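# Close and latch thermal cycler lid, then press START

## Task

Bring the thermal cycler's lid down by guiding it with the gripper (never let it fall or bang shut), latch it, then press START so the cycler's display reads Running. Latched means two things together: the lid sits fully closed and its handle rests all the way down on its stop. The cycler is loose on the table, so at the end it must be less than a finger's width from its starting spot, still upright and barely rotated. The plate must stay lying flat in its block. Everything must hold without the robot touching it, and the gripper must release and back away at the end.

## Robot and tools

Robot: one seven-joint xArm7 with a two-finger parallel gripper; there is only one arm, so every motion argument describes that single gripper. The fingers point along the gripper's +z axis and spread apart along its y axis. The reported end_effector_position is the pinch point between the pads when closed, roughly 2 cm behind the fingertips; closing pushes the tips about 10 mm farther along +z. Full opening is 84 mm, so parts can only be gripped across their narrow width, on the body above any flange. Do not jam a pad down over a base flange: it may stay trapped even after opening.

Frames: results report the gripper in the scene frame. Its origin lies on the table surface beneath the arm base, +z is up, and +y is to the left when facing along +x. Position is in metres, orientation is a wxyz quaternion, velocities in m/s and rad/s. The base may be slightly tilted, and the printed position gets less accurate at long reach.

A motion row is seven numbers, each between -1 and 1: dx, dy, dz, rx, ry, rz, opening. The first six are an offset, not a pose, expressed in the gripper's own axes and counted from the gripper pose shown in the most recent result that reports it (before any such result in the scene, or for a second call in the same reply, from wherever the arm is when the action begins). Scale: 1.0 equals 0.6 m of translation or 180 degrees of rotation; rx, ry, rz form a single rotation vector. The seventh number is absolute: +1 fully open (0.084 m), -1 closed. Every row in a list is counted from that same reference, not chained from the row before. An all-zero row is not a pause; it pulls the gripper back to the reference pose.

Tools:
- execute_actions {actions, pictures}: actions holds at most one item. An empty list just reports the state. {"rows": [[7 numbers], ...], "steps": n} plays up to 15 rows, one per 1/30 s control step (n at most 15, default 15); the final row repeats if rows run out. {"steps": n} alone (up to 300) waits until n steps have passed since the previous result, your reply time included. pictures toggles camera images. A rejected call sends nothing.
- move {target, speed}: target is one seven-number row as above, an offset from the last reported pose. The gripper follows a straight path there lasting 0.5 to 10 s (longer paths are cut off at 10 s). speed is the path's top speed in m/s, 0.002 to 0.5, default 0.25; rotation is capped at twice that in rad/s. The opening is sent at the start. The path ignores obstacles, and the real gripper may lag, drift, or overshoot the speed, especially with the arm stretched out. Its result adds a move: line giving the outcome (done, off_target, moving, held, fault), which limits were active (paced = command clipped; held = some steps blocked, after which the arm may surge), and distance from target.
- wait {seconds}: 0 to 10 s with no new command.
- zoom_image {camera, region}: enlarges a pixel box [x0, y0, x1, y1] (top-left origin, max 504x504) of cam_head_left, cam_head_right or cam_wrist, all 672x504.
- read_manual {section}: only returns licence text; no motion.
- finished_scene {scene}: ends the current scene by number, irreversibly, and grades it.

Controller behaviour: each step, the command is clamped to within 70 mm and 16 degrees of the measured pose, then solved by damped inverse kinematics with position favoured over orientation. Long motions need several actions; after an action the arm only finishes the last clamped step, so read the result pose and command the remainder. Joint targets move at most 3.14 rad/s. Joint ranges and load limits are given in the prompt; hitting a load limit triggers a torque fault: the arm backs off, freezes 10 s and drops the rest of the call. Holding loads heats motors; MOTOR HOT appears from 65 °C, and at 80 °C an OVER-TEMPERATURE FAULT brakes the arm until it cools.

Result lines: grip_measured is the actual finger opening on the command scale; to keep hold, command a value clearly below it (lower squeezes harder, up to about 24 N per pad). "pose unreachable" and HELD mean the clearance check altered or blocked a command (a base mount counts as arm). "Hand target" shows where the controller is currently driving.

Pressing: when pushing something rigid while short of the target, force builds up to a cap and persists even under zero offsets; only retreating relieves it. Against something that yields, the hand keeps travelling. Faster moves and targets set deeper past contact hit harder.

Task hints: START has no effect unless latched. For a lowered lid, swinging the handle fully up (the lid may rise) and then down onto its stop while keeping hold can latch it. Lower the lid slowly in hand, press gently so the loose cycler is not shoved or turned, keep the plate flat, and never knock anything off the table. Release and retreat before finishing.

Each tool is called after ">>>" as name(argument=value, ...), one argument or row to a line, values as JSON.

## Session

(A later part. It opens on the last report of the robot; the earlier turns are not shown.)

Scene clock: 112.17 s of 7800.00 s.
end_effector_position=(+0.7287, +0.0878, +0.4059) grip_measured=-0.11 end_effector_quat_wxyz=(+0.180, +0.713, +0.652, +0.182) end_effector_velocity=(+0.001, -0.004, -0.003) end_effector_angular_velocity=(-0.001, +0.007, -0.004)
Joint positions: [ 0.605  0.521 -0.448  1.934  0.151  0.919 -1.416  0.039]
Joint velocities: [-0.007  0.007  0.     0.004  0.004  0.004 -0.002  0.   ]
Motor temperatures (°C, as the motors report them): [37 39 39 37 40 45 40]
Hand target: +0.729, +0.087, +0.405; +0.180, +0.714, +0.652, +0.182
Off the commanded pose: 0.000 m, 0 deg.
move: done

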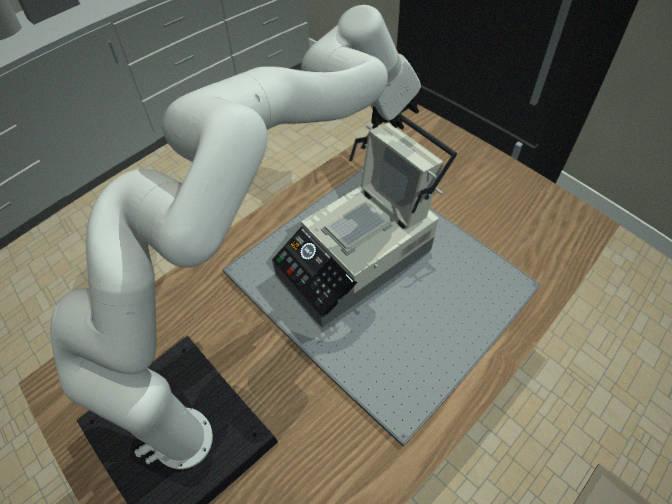

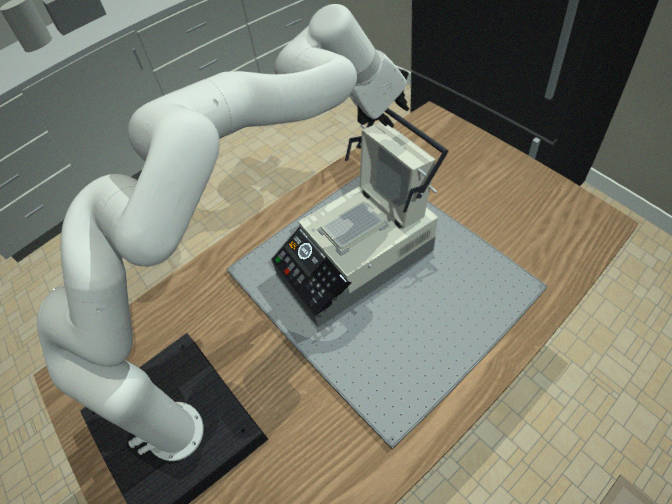

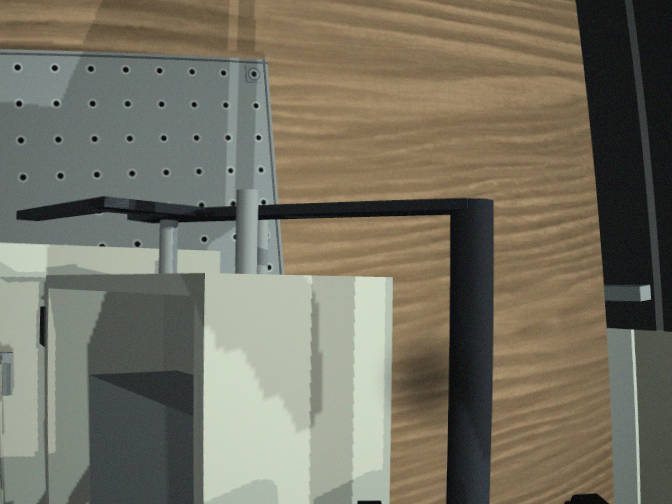

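>>> move(
  target=[0,0.008,0.095,0,0,0,-0.1],
  speed=0.05,
)

>>> move(
  target=[0,0,0,0,0,0,-0.9],
)

Scene clock: 114.40 s of 7800.00 s.
end_effector_position=(+0.7609, +0.0860, +0.3595) grip_measured=-0.11 end_effector_quat_wxyz=(+0.180, +0.713, +0.652, +0.183) end_effector_velocity=(+0.002, +0.000, -0.002) end_effector_angular_velocity=(-0.000, -0.001, +0.001)
Joint positions: [ 0.547  0.661 -0.422  2.025  0.201  0.87  -1.437  0.039]
Joint velocities: [-0.003  0.007  0.002  0.006  0.001 -0.001 -0.001 -0.   ]
Motor temperatures (°C, as the motors report them): [37 39 39 37 40 45 40]
Hand target: +0.761, +0.086, +0.359; +0.180, +0.713, +0.652, +0.182
Off the commanded pose: 0.001 m, 0 deg.
move: done

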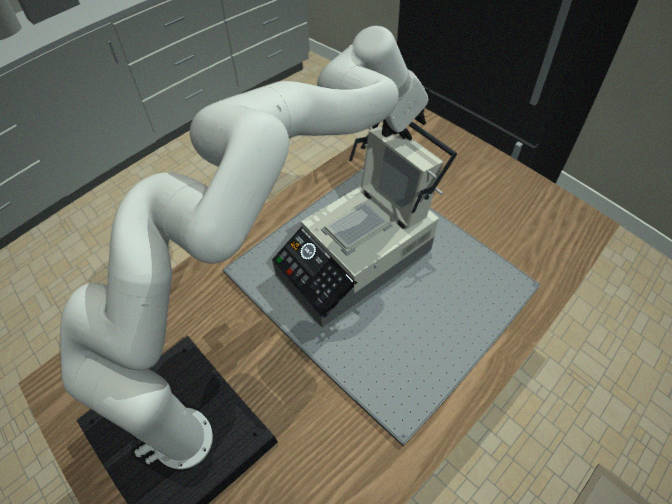

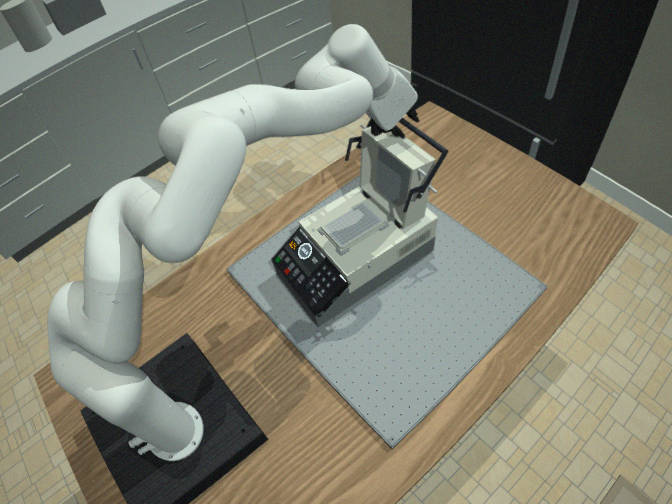

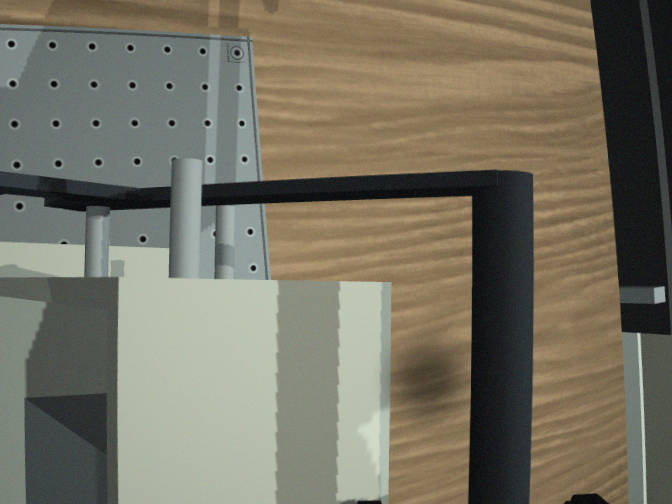

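Scene clock: 114.90 s of 7800.00 s.
end_effector_position=(+0.7609, +0.0860, +0.3596) grip_measured=-0.74 end_effector_quat_wxyz=(+0.180, +0.713, +0.652, +0.183) end_effector_velocity=(-0.000, -0.000, +0.000) end_effector_angular_velocity=(-0.000, +0.001, +0.001)
Joint positions: [ 0.547  0.661 -0.422  2.025  0.201  0.87  -1.437  0.012]
Joint velocities: [-0.    -0.001  0.    -0.001  0.     0.    -0.001  0.   ]
Motor temperatures (°C, as the motors report them): [37 40 39 37 40 45 40]
Hand target: +0.761, +0.086, +0.360; +0.180, +0.713, +0.652, +0.183
Off the commanded pose: 0.000 m, 0 deg.
move: done

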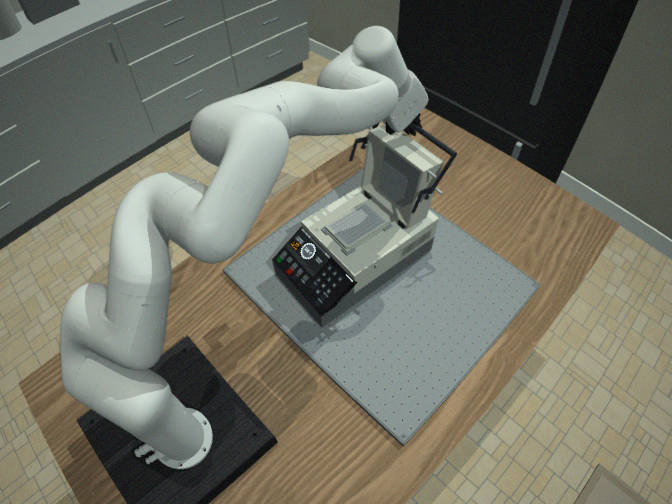

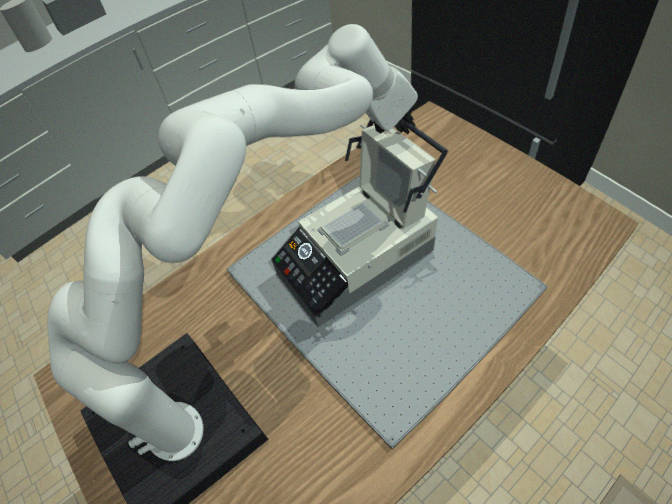

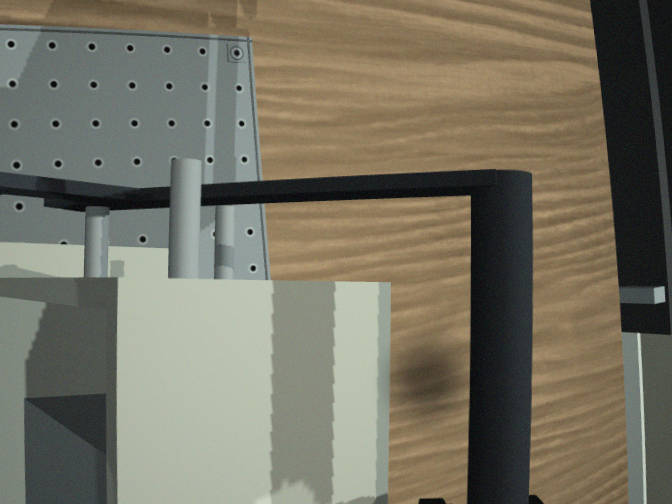

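>>> move(
  target=[0,0.012,0.05,0,0,0,-0.9],
  speed=0.03,
)

>>> move(
  target=[0,-0.043,-0.008,0,0,0,-0.9],
  speed=0.02,
)

Scene clock: 126.47 s of 7800.00 s.
end_effector_position=(+0.7818, +0.0842, +0.3368) grip_measured=-0.74 end_effector_quat_wxyz=(+0.180, +0.714, +0.652, +0.182) end_effector_velocity=(+0.001, +0.000, -0.000) end_effector_angular_velocity=(-0.001, +0.001, +0.001)
Joint positions: [ 0.502  0.768 -0.404  2.141  0.226  0.879 -1.443  0.012]
Joint velocities: [-0.002  0.005  0.001  0.008  0.     0.004 -0.    -0.   ]
Motor temperatures (°C, as the motors report them): [37 40 39 37 40 45 40]
Hand target: +0.782, +0.085, +0.337; +0.180, +0.713, +0.652, +0.183
Off the commanded pose: 0.001 m, 0 deg.
After step 90, 7.23 s passed at rest.
move: done

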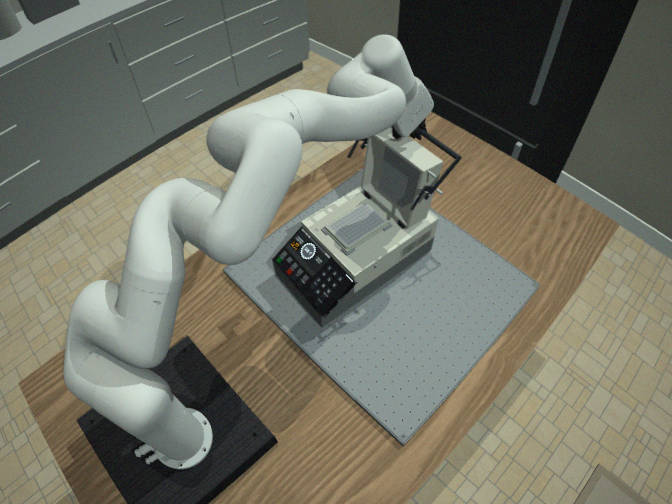

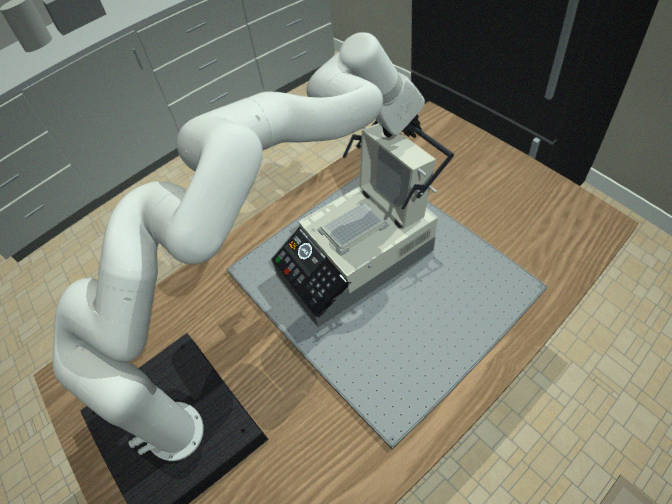

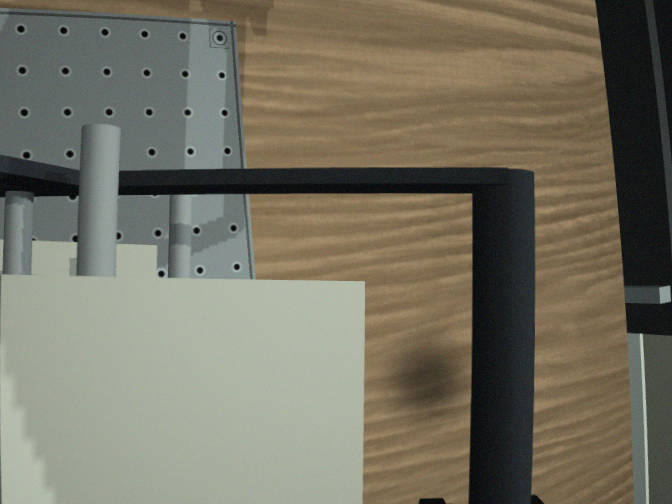

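Scene clock: 128.03 s of 7800.00 s.
end_effector_position=(+0.7573, +0.0867, +0.3286) grip_measured=-0.74 end_effector_quat_wxyz=(+0.180, +0.714, +0.652, +0.183) end_effector_velocity=(-0.001, -0.000, -0.001) end_effector_angular_velocity=(-0.001, -0.001, -0.000)
Joint positions: [ 0.567  0.651 -0.422  1.917  0.203  0.775 -1.439  0.012]
Joint velocities: [ 0.003 -0.005 -0.001 -0.012 -0.001 -0.008  0.    -0.   ]
Motor temperatures (°C, as the motors report them): [37 40 38 37 40 45 40]
Hand target: +0.757, +0.087, +0.328; +0.180, +0.714, +0.652, +0.182
Off the commanded pose: 0.001 m, 0 deg.
move: done

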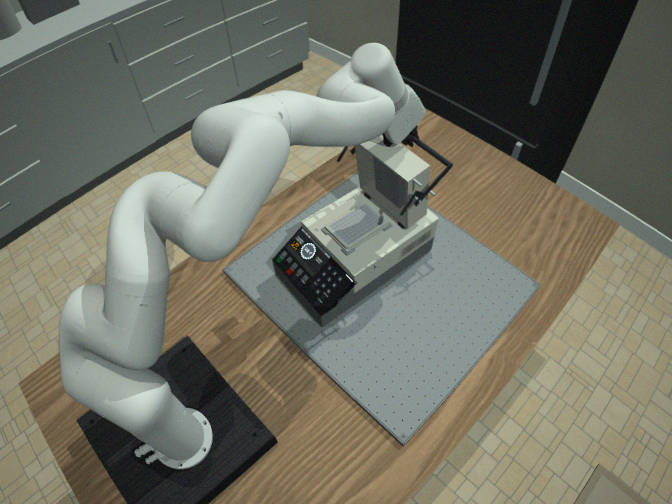

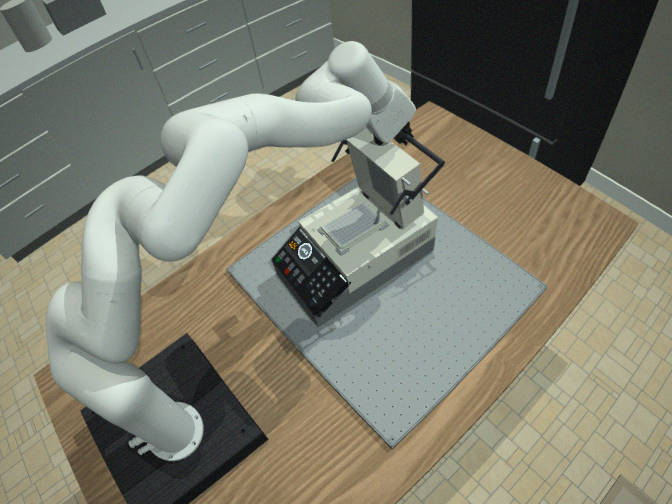

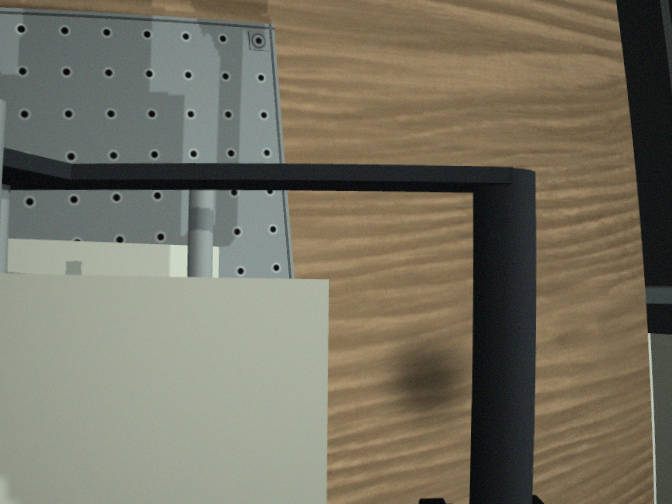

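>>> move(
  target=[0,-0.041,-0.053,0,0,0,-0.9],
  speed=0.025,
)

>>> move(
  target=[0,-0.05,-0.043,0,0,0,-0.9],
  speed=0.025,
)

>>> move(
  target=[0,-0.097,-0.043,0,0,0,-0.9],
  speed=0.025,
)

Scene clock: 131.27 s of 7800.00 s.
end_effector_position=(+0.7204, +0.0900, +0.3441) grip_measured=-0.74 end_effector_quat_wxyz=(+0.180, +0.713, +0.652, +0.183) end_effector_velocity=(-0.001, +0.000, -0.001) end_effector_angular_velocity=(-0.001, +0.001, -0.000)
Joint positions: [ 0.647  0.496 -0.454  1.714  0.147  0.727 -1.41   0.012]
Joint velocities: [ 0.003 -0.003 -0.001 -0.007 -0.002 -0.002  0.001 -0.   ]
Motor temperatures (°C, as the motors report them): [37 40 38 37 40 45 40]
Hand target: +0.720, +0.090, +0.344; +0.180, +0.714, +0.652, +0.182
Off the commanded pose: 0.001 m, 0 deg.
move: done

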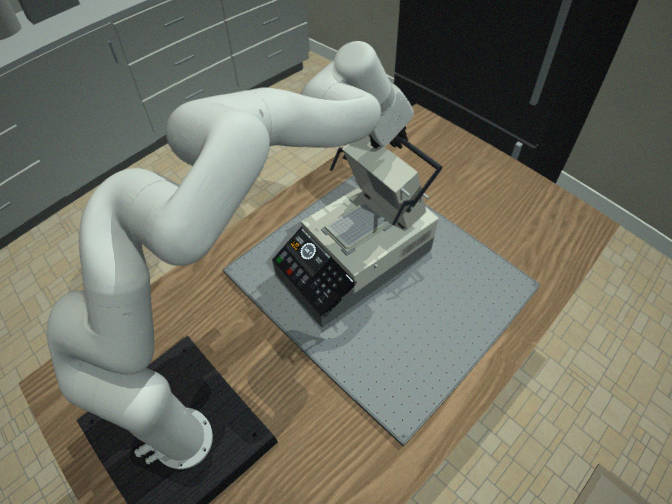

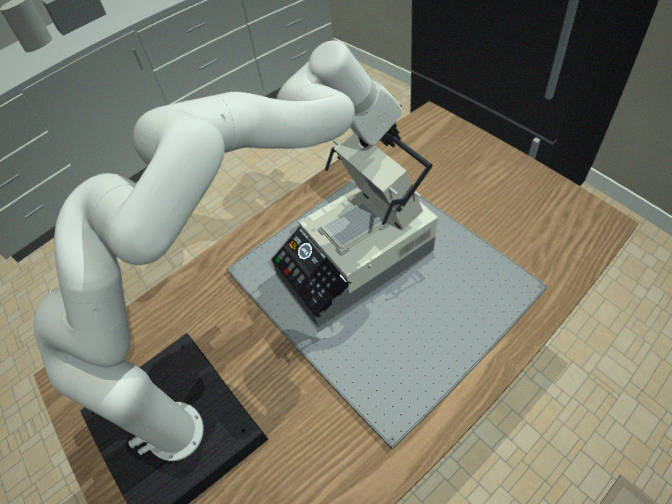

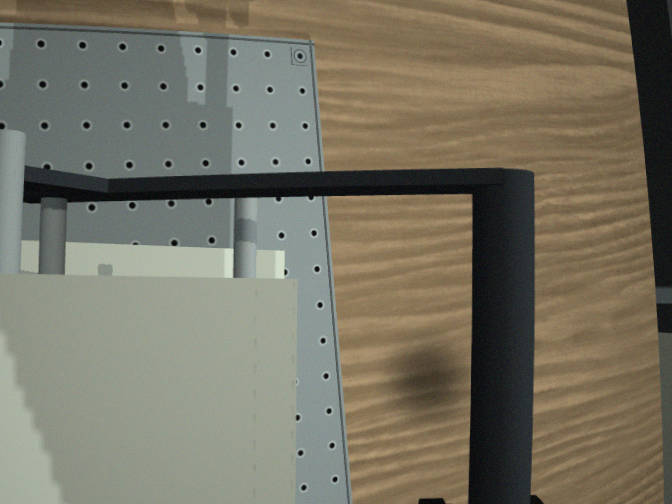

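Scene clock: 133.13 s of 7800.00 s.
end_effector_position=(+0.6818, +0.0936, +0.3517) grip_measured=-0.74 end_effector_quat_wxyz=(+0.180, +0.713, +0.652, +0.183) end_effector_velocity=(-0.001, -0.001, +0.000) end_effector_angular_velocity=(-0.001, -0.001, -0.001)
Joint positions: [ 0.729  0.35  -0.487  1.525  0.068  0.679 -1.356  0.012]
Joint velocities: [ 0.002 -0.004 -0.002 -0.005 -0.004 -0.003  0.003 -0.   ]
Motor temperatures (°C, as the motors report them): [37 40 38 37 40 45 40]
Hand target: +0.682, +0.093, +0.352; +0.180, +0.713, +0.652, +0.182
Off the commanded pose: 0.001 m, 0 deg.
move: done

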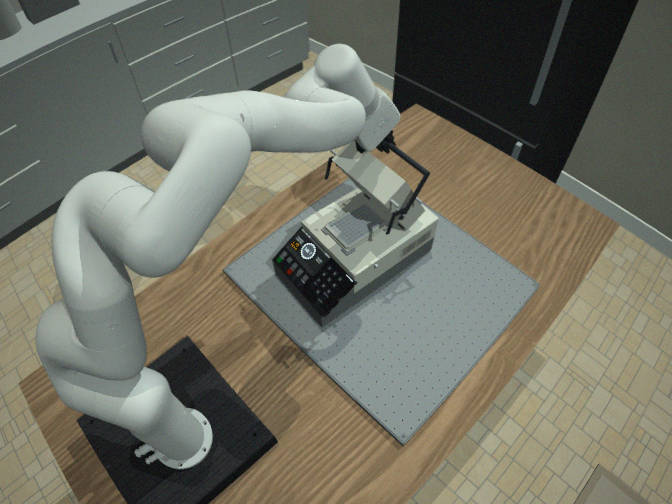

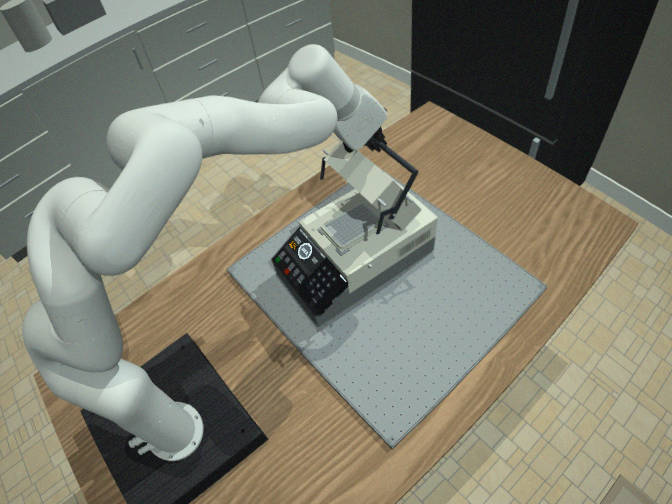

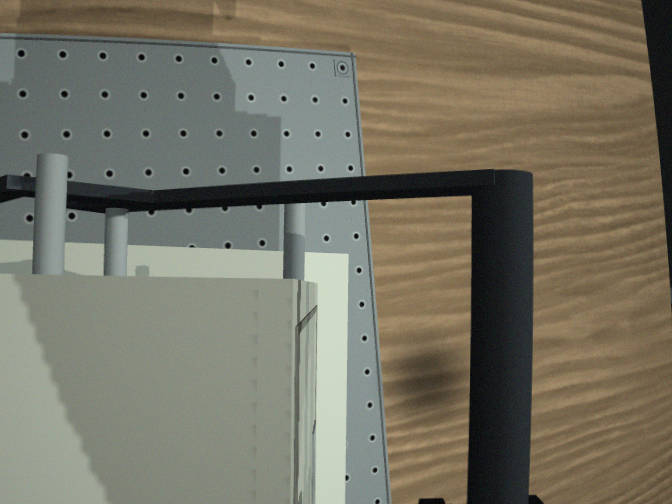

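Scene clock: 135.97 s of 7800.00 s.
end_effector_position=(+0.6188, +0.0993, +0.3455) grip_measured=-0.74 end_effector_quat_wxyz=(+0.180, +0.713, +0.652, +0.182) end_effector_velocity=(-0.000, -0.001, +0.001) end_effector_angular_velocity=(+0.000, -0.004, -0.002)
Joint positions: [ 0.84   0.132 -0.522  1.238 -0.119  0.598 -1.208  0.012]
Joint velocities: [ 0.001 -0.004 -0.001 -0.004 -0.006 -0.004  0.005 -0.   ]
Motor temperatures (°C, as the motors report them): [37 40 39 37 40 45 40]
Hand target: +0.619, +0.099, +0.346; +0.180, +0.713, +0.652, +0.182
Off the commanded pose: 0.000 m, 0 deg.
move: done

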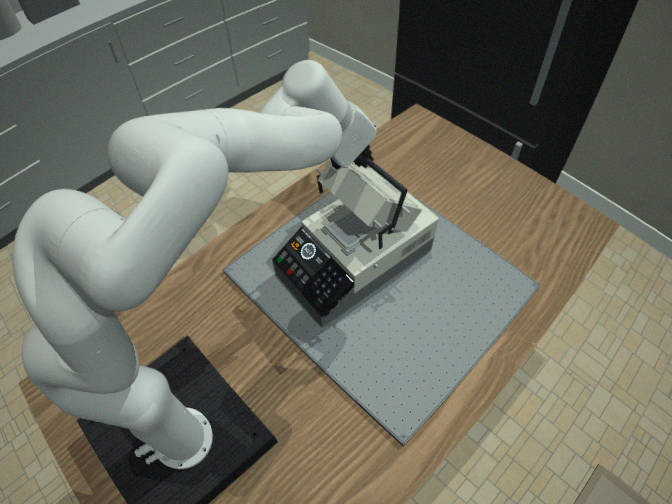

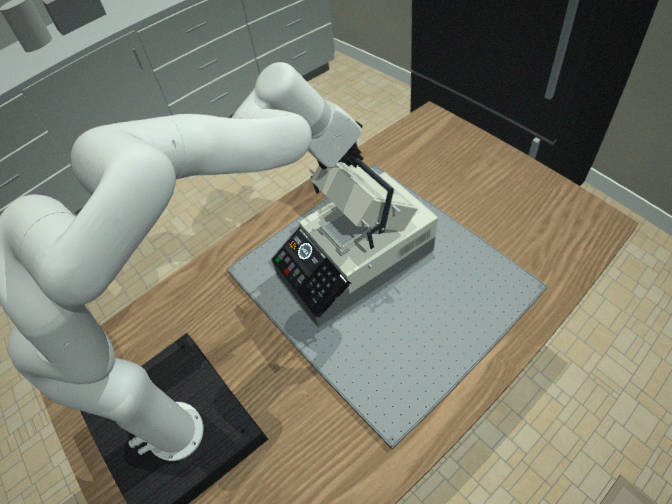

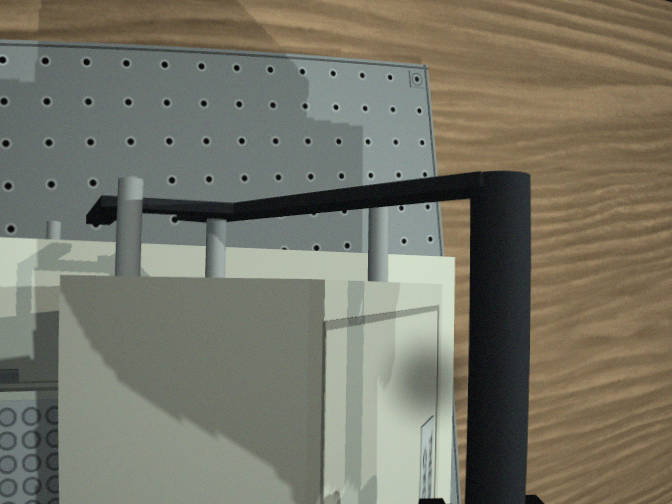

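>>> move(
  target=[0,-0.082,-0.003,0,0,0,-0.9],
  speed=0.02,
)

>>> move(
  target=[0,-0.054,0.037,0,0,0,-0.9],
  speed=0.02,
)

>>> move(
  target=[0,-0.008,0.012,-0.09,0,0,-0.9],
  speed=0.03,
)

Scene clock: 140.33 s of 7800.00 s.
end_effector_position=(+0.5754, +0.1032, +0.3226) grip_measured=-0.74 end_effector_quat_wxyz=(+0.180, +0.713, +0.652, +0.182) end_effector_velocity=(-0.001, +0.001, +0.000) end_effector_angular_velocity=(+0.000, -0.002, +0.001)
Joint positions: [ 0.879  0.006 -0.522  1.041 -0.28   0.526 -1.063  0.012]
Joint velocities: [ 0.001 -0.005  0.    -0.005 -0.006 -0.002  0.005 -0.   ]
Motor temperatures (°C, as the motors report them): [37 39 39 37 40 45 40]
Hand target: +0.575, +0.103, +0.323; +0.180, +0.713, +0.652, +0.182
Off the commanded pose: 0.000 m, 0 deg.
move: done

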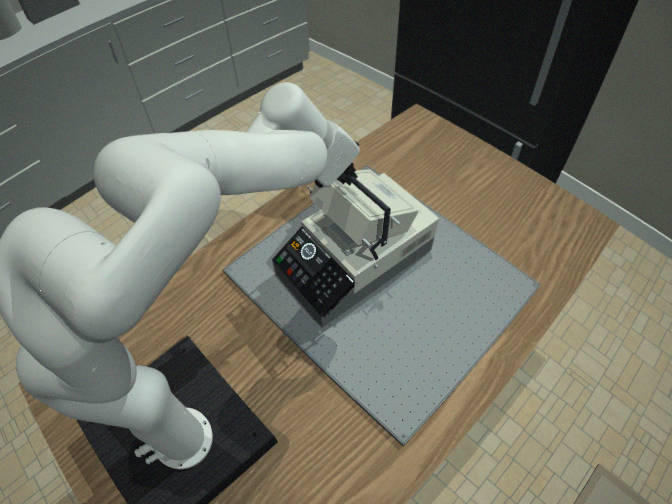

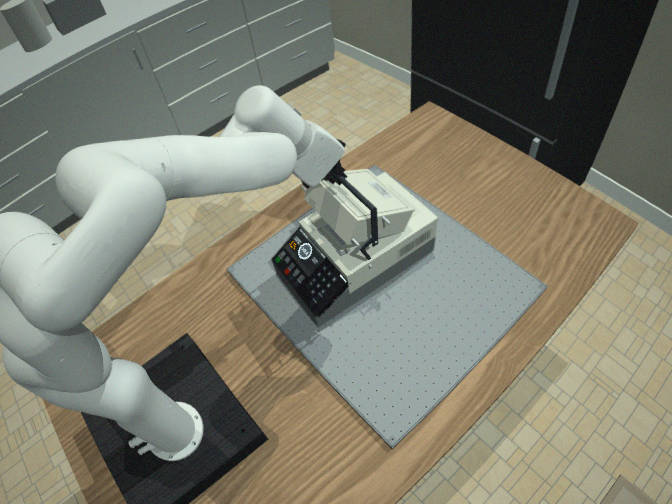

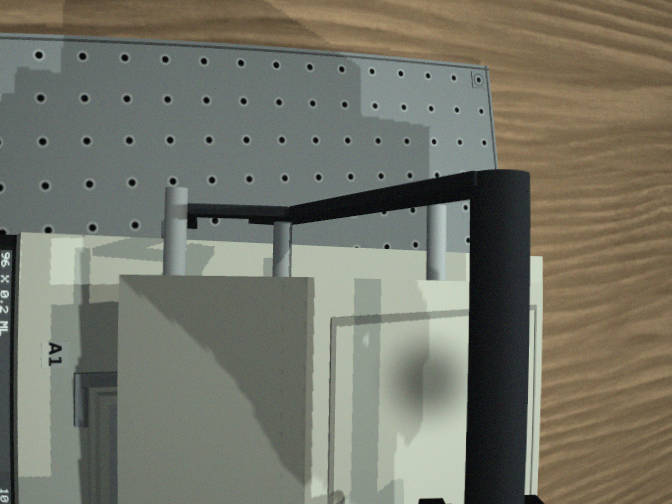

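Scene clock: 142.57 s of 7800.00 s.
end_effector_position=(+0.5583, +0.1054, +0.2874) grip_measured=-0.74 end_effector_quat_wxyz=(+0.180, +0.713, +0.652, +0.182) end_effector_velocity=(+0.000, -0.000, +0.000) end_effector_angular_velocity=(+0.000, -0.003, -0.001)
Joint positions: [ 0.879  0.002 -0.521  0.932 -0.348  0.427 -0.988  0.012]
Joint velocities: [-0.001 -0.001 -0.    -0.002 -0.004 -0.003  0.004 -0.   ]
Motor temperatures (°C, as the motors report them): [37 39 39 37 40 45 40]
Hand target: +0.558, +0.105, +0.287; +0.180, +0.714, +0.652, +0.182
Off the commanded pose: 0.000 m, 0 deg.
move: done

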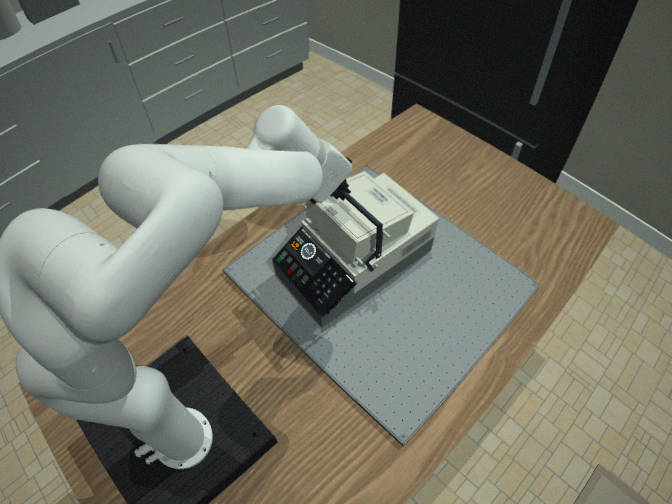

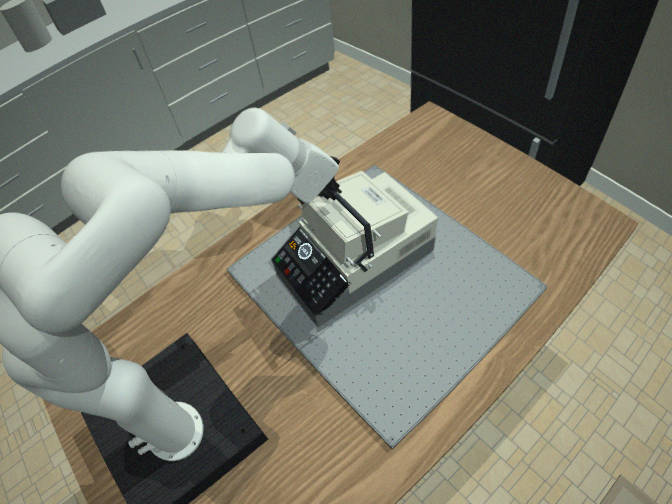

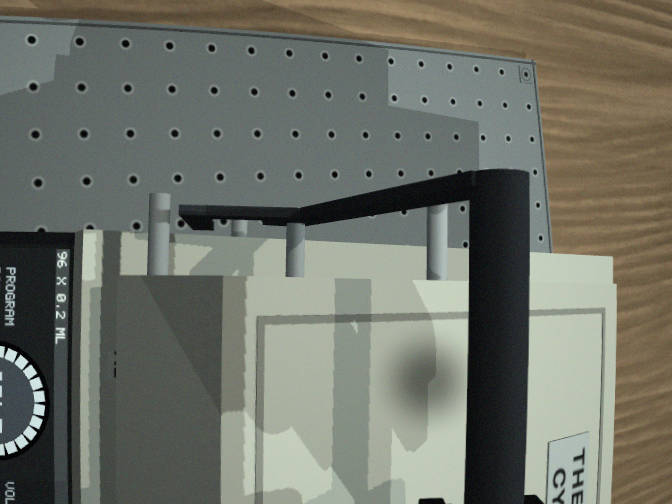

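Scene clock: 147.50 s of 7800.00 s.
end_effector_position=(+0.5577, +0.1057, +0.2789) grip_measured=-0.74 end_effector_quat_wxyz=(+0.278, +0.681, +0.621, +0.271) end_effector_velocity=(-0.000, -0.000, -0.001) end_effector_angular_velocity=(-0.001, -0.013, -0.003)
Joint positions: [ 0.815 -0.002 -0.541  0.848 -1.334  0.153 -0.085  0.012]
Joint velocities: [-0.001  0.002 -0.     0.004 -0.07  -0.001  0.07   0.   ]
Motor temperatures (°C, as the motors report them): [37 39 39 38 40 45 40]
Hand target: +0.558, +0.106, +0.279; +0.279, +0.681, +0.620, +0.271
Off the commanded pose: 0.000 m, 0 deg.
move: done

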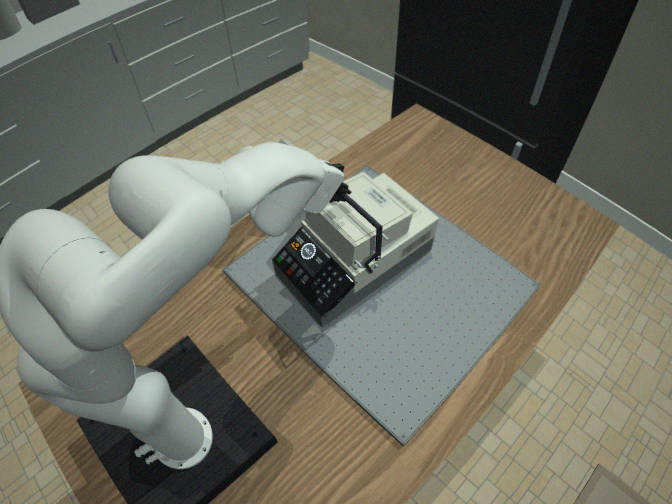

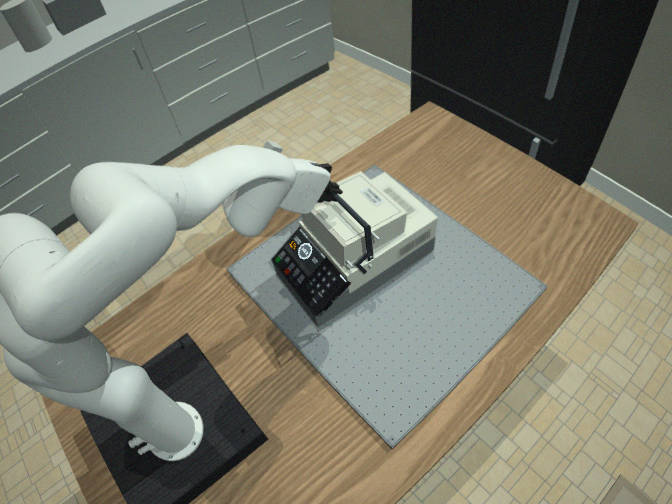

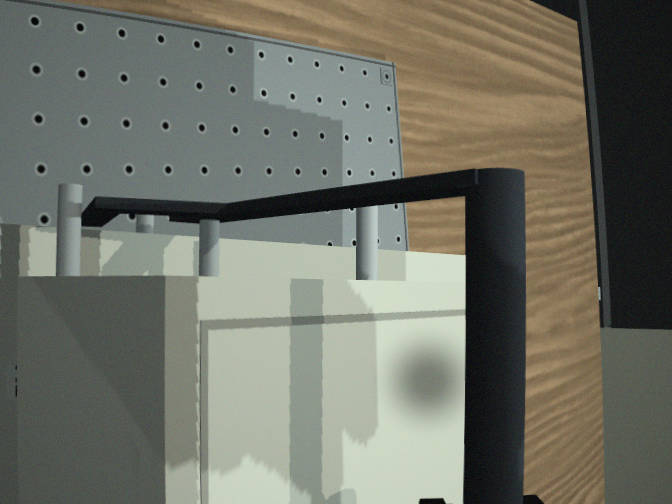

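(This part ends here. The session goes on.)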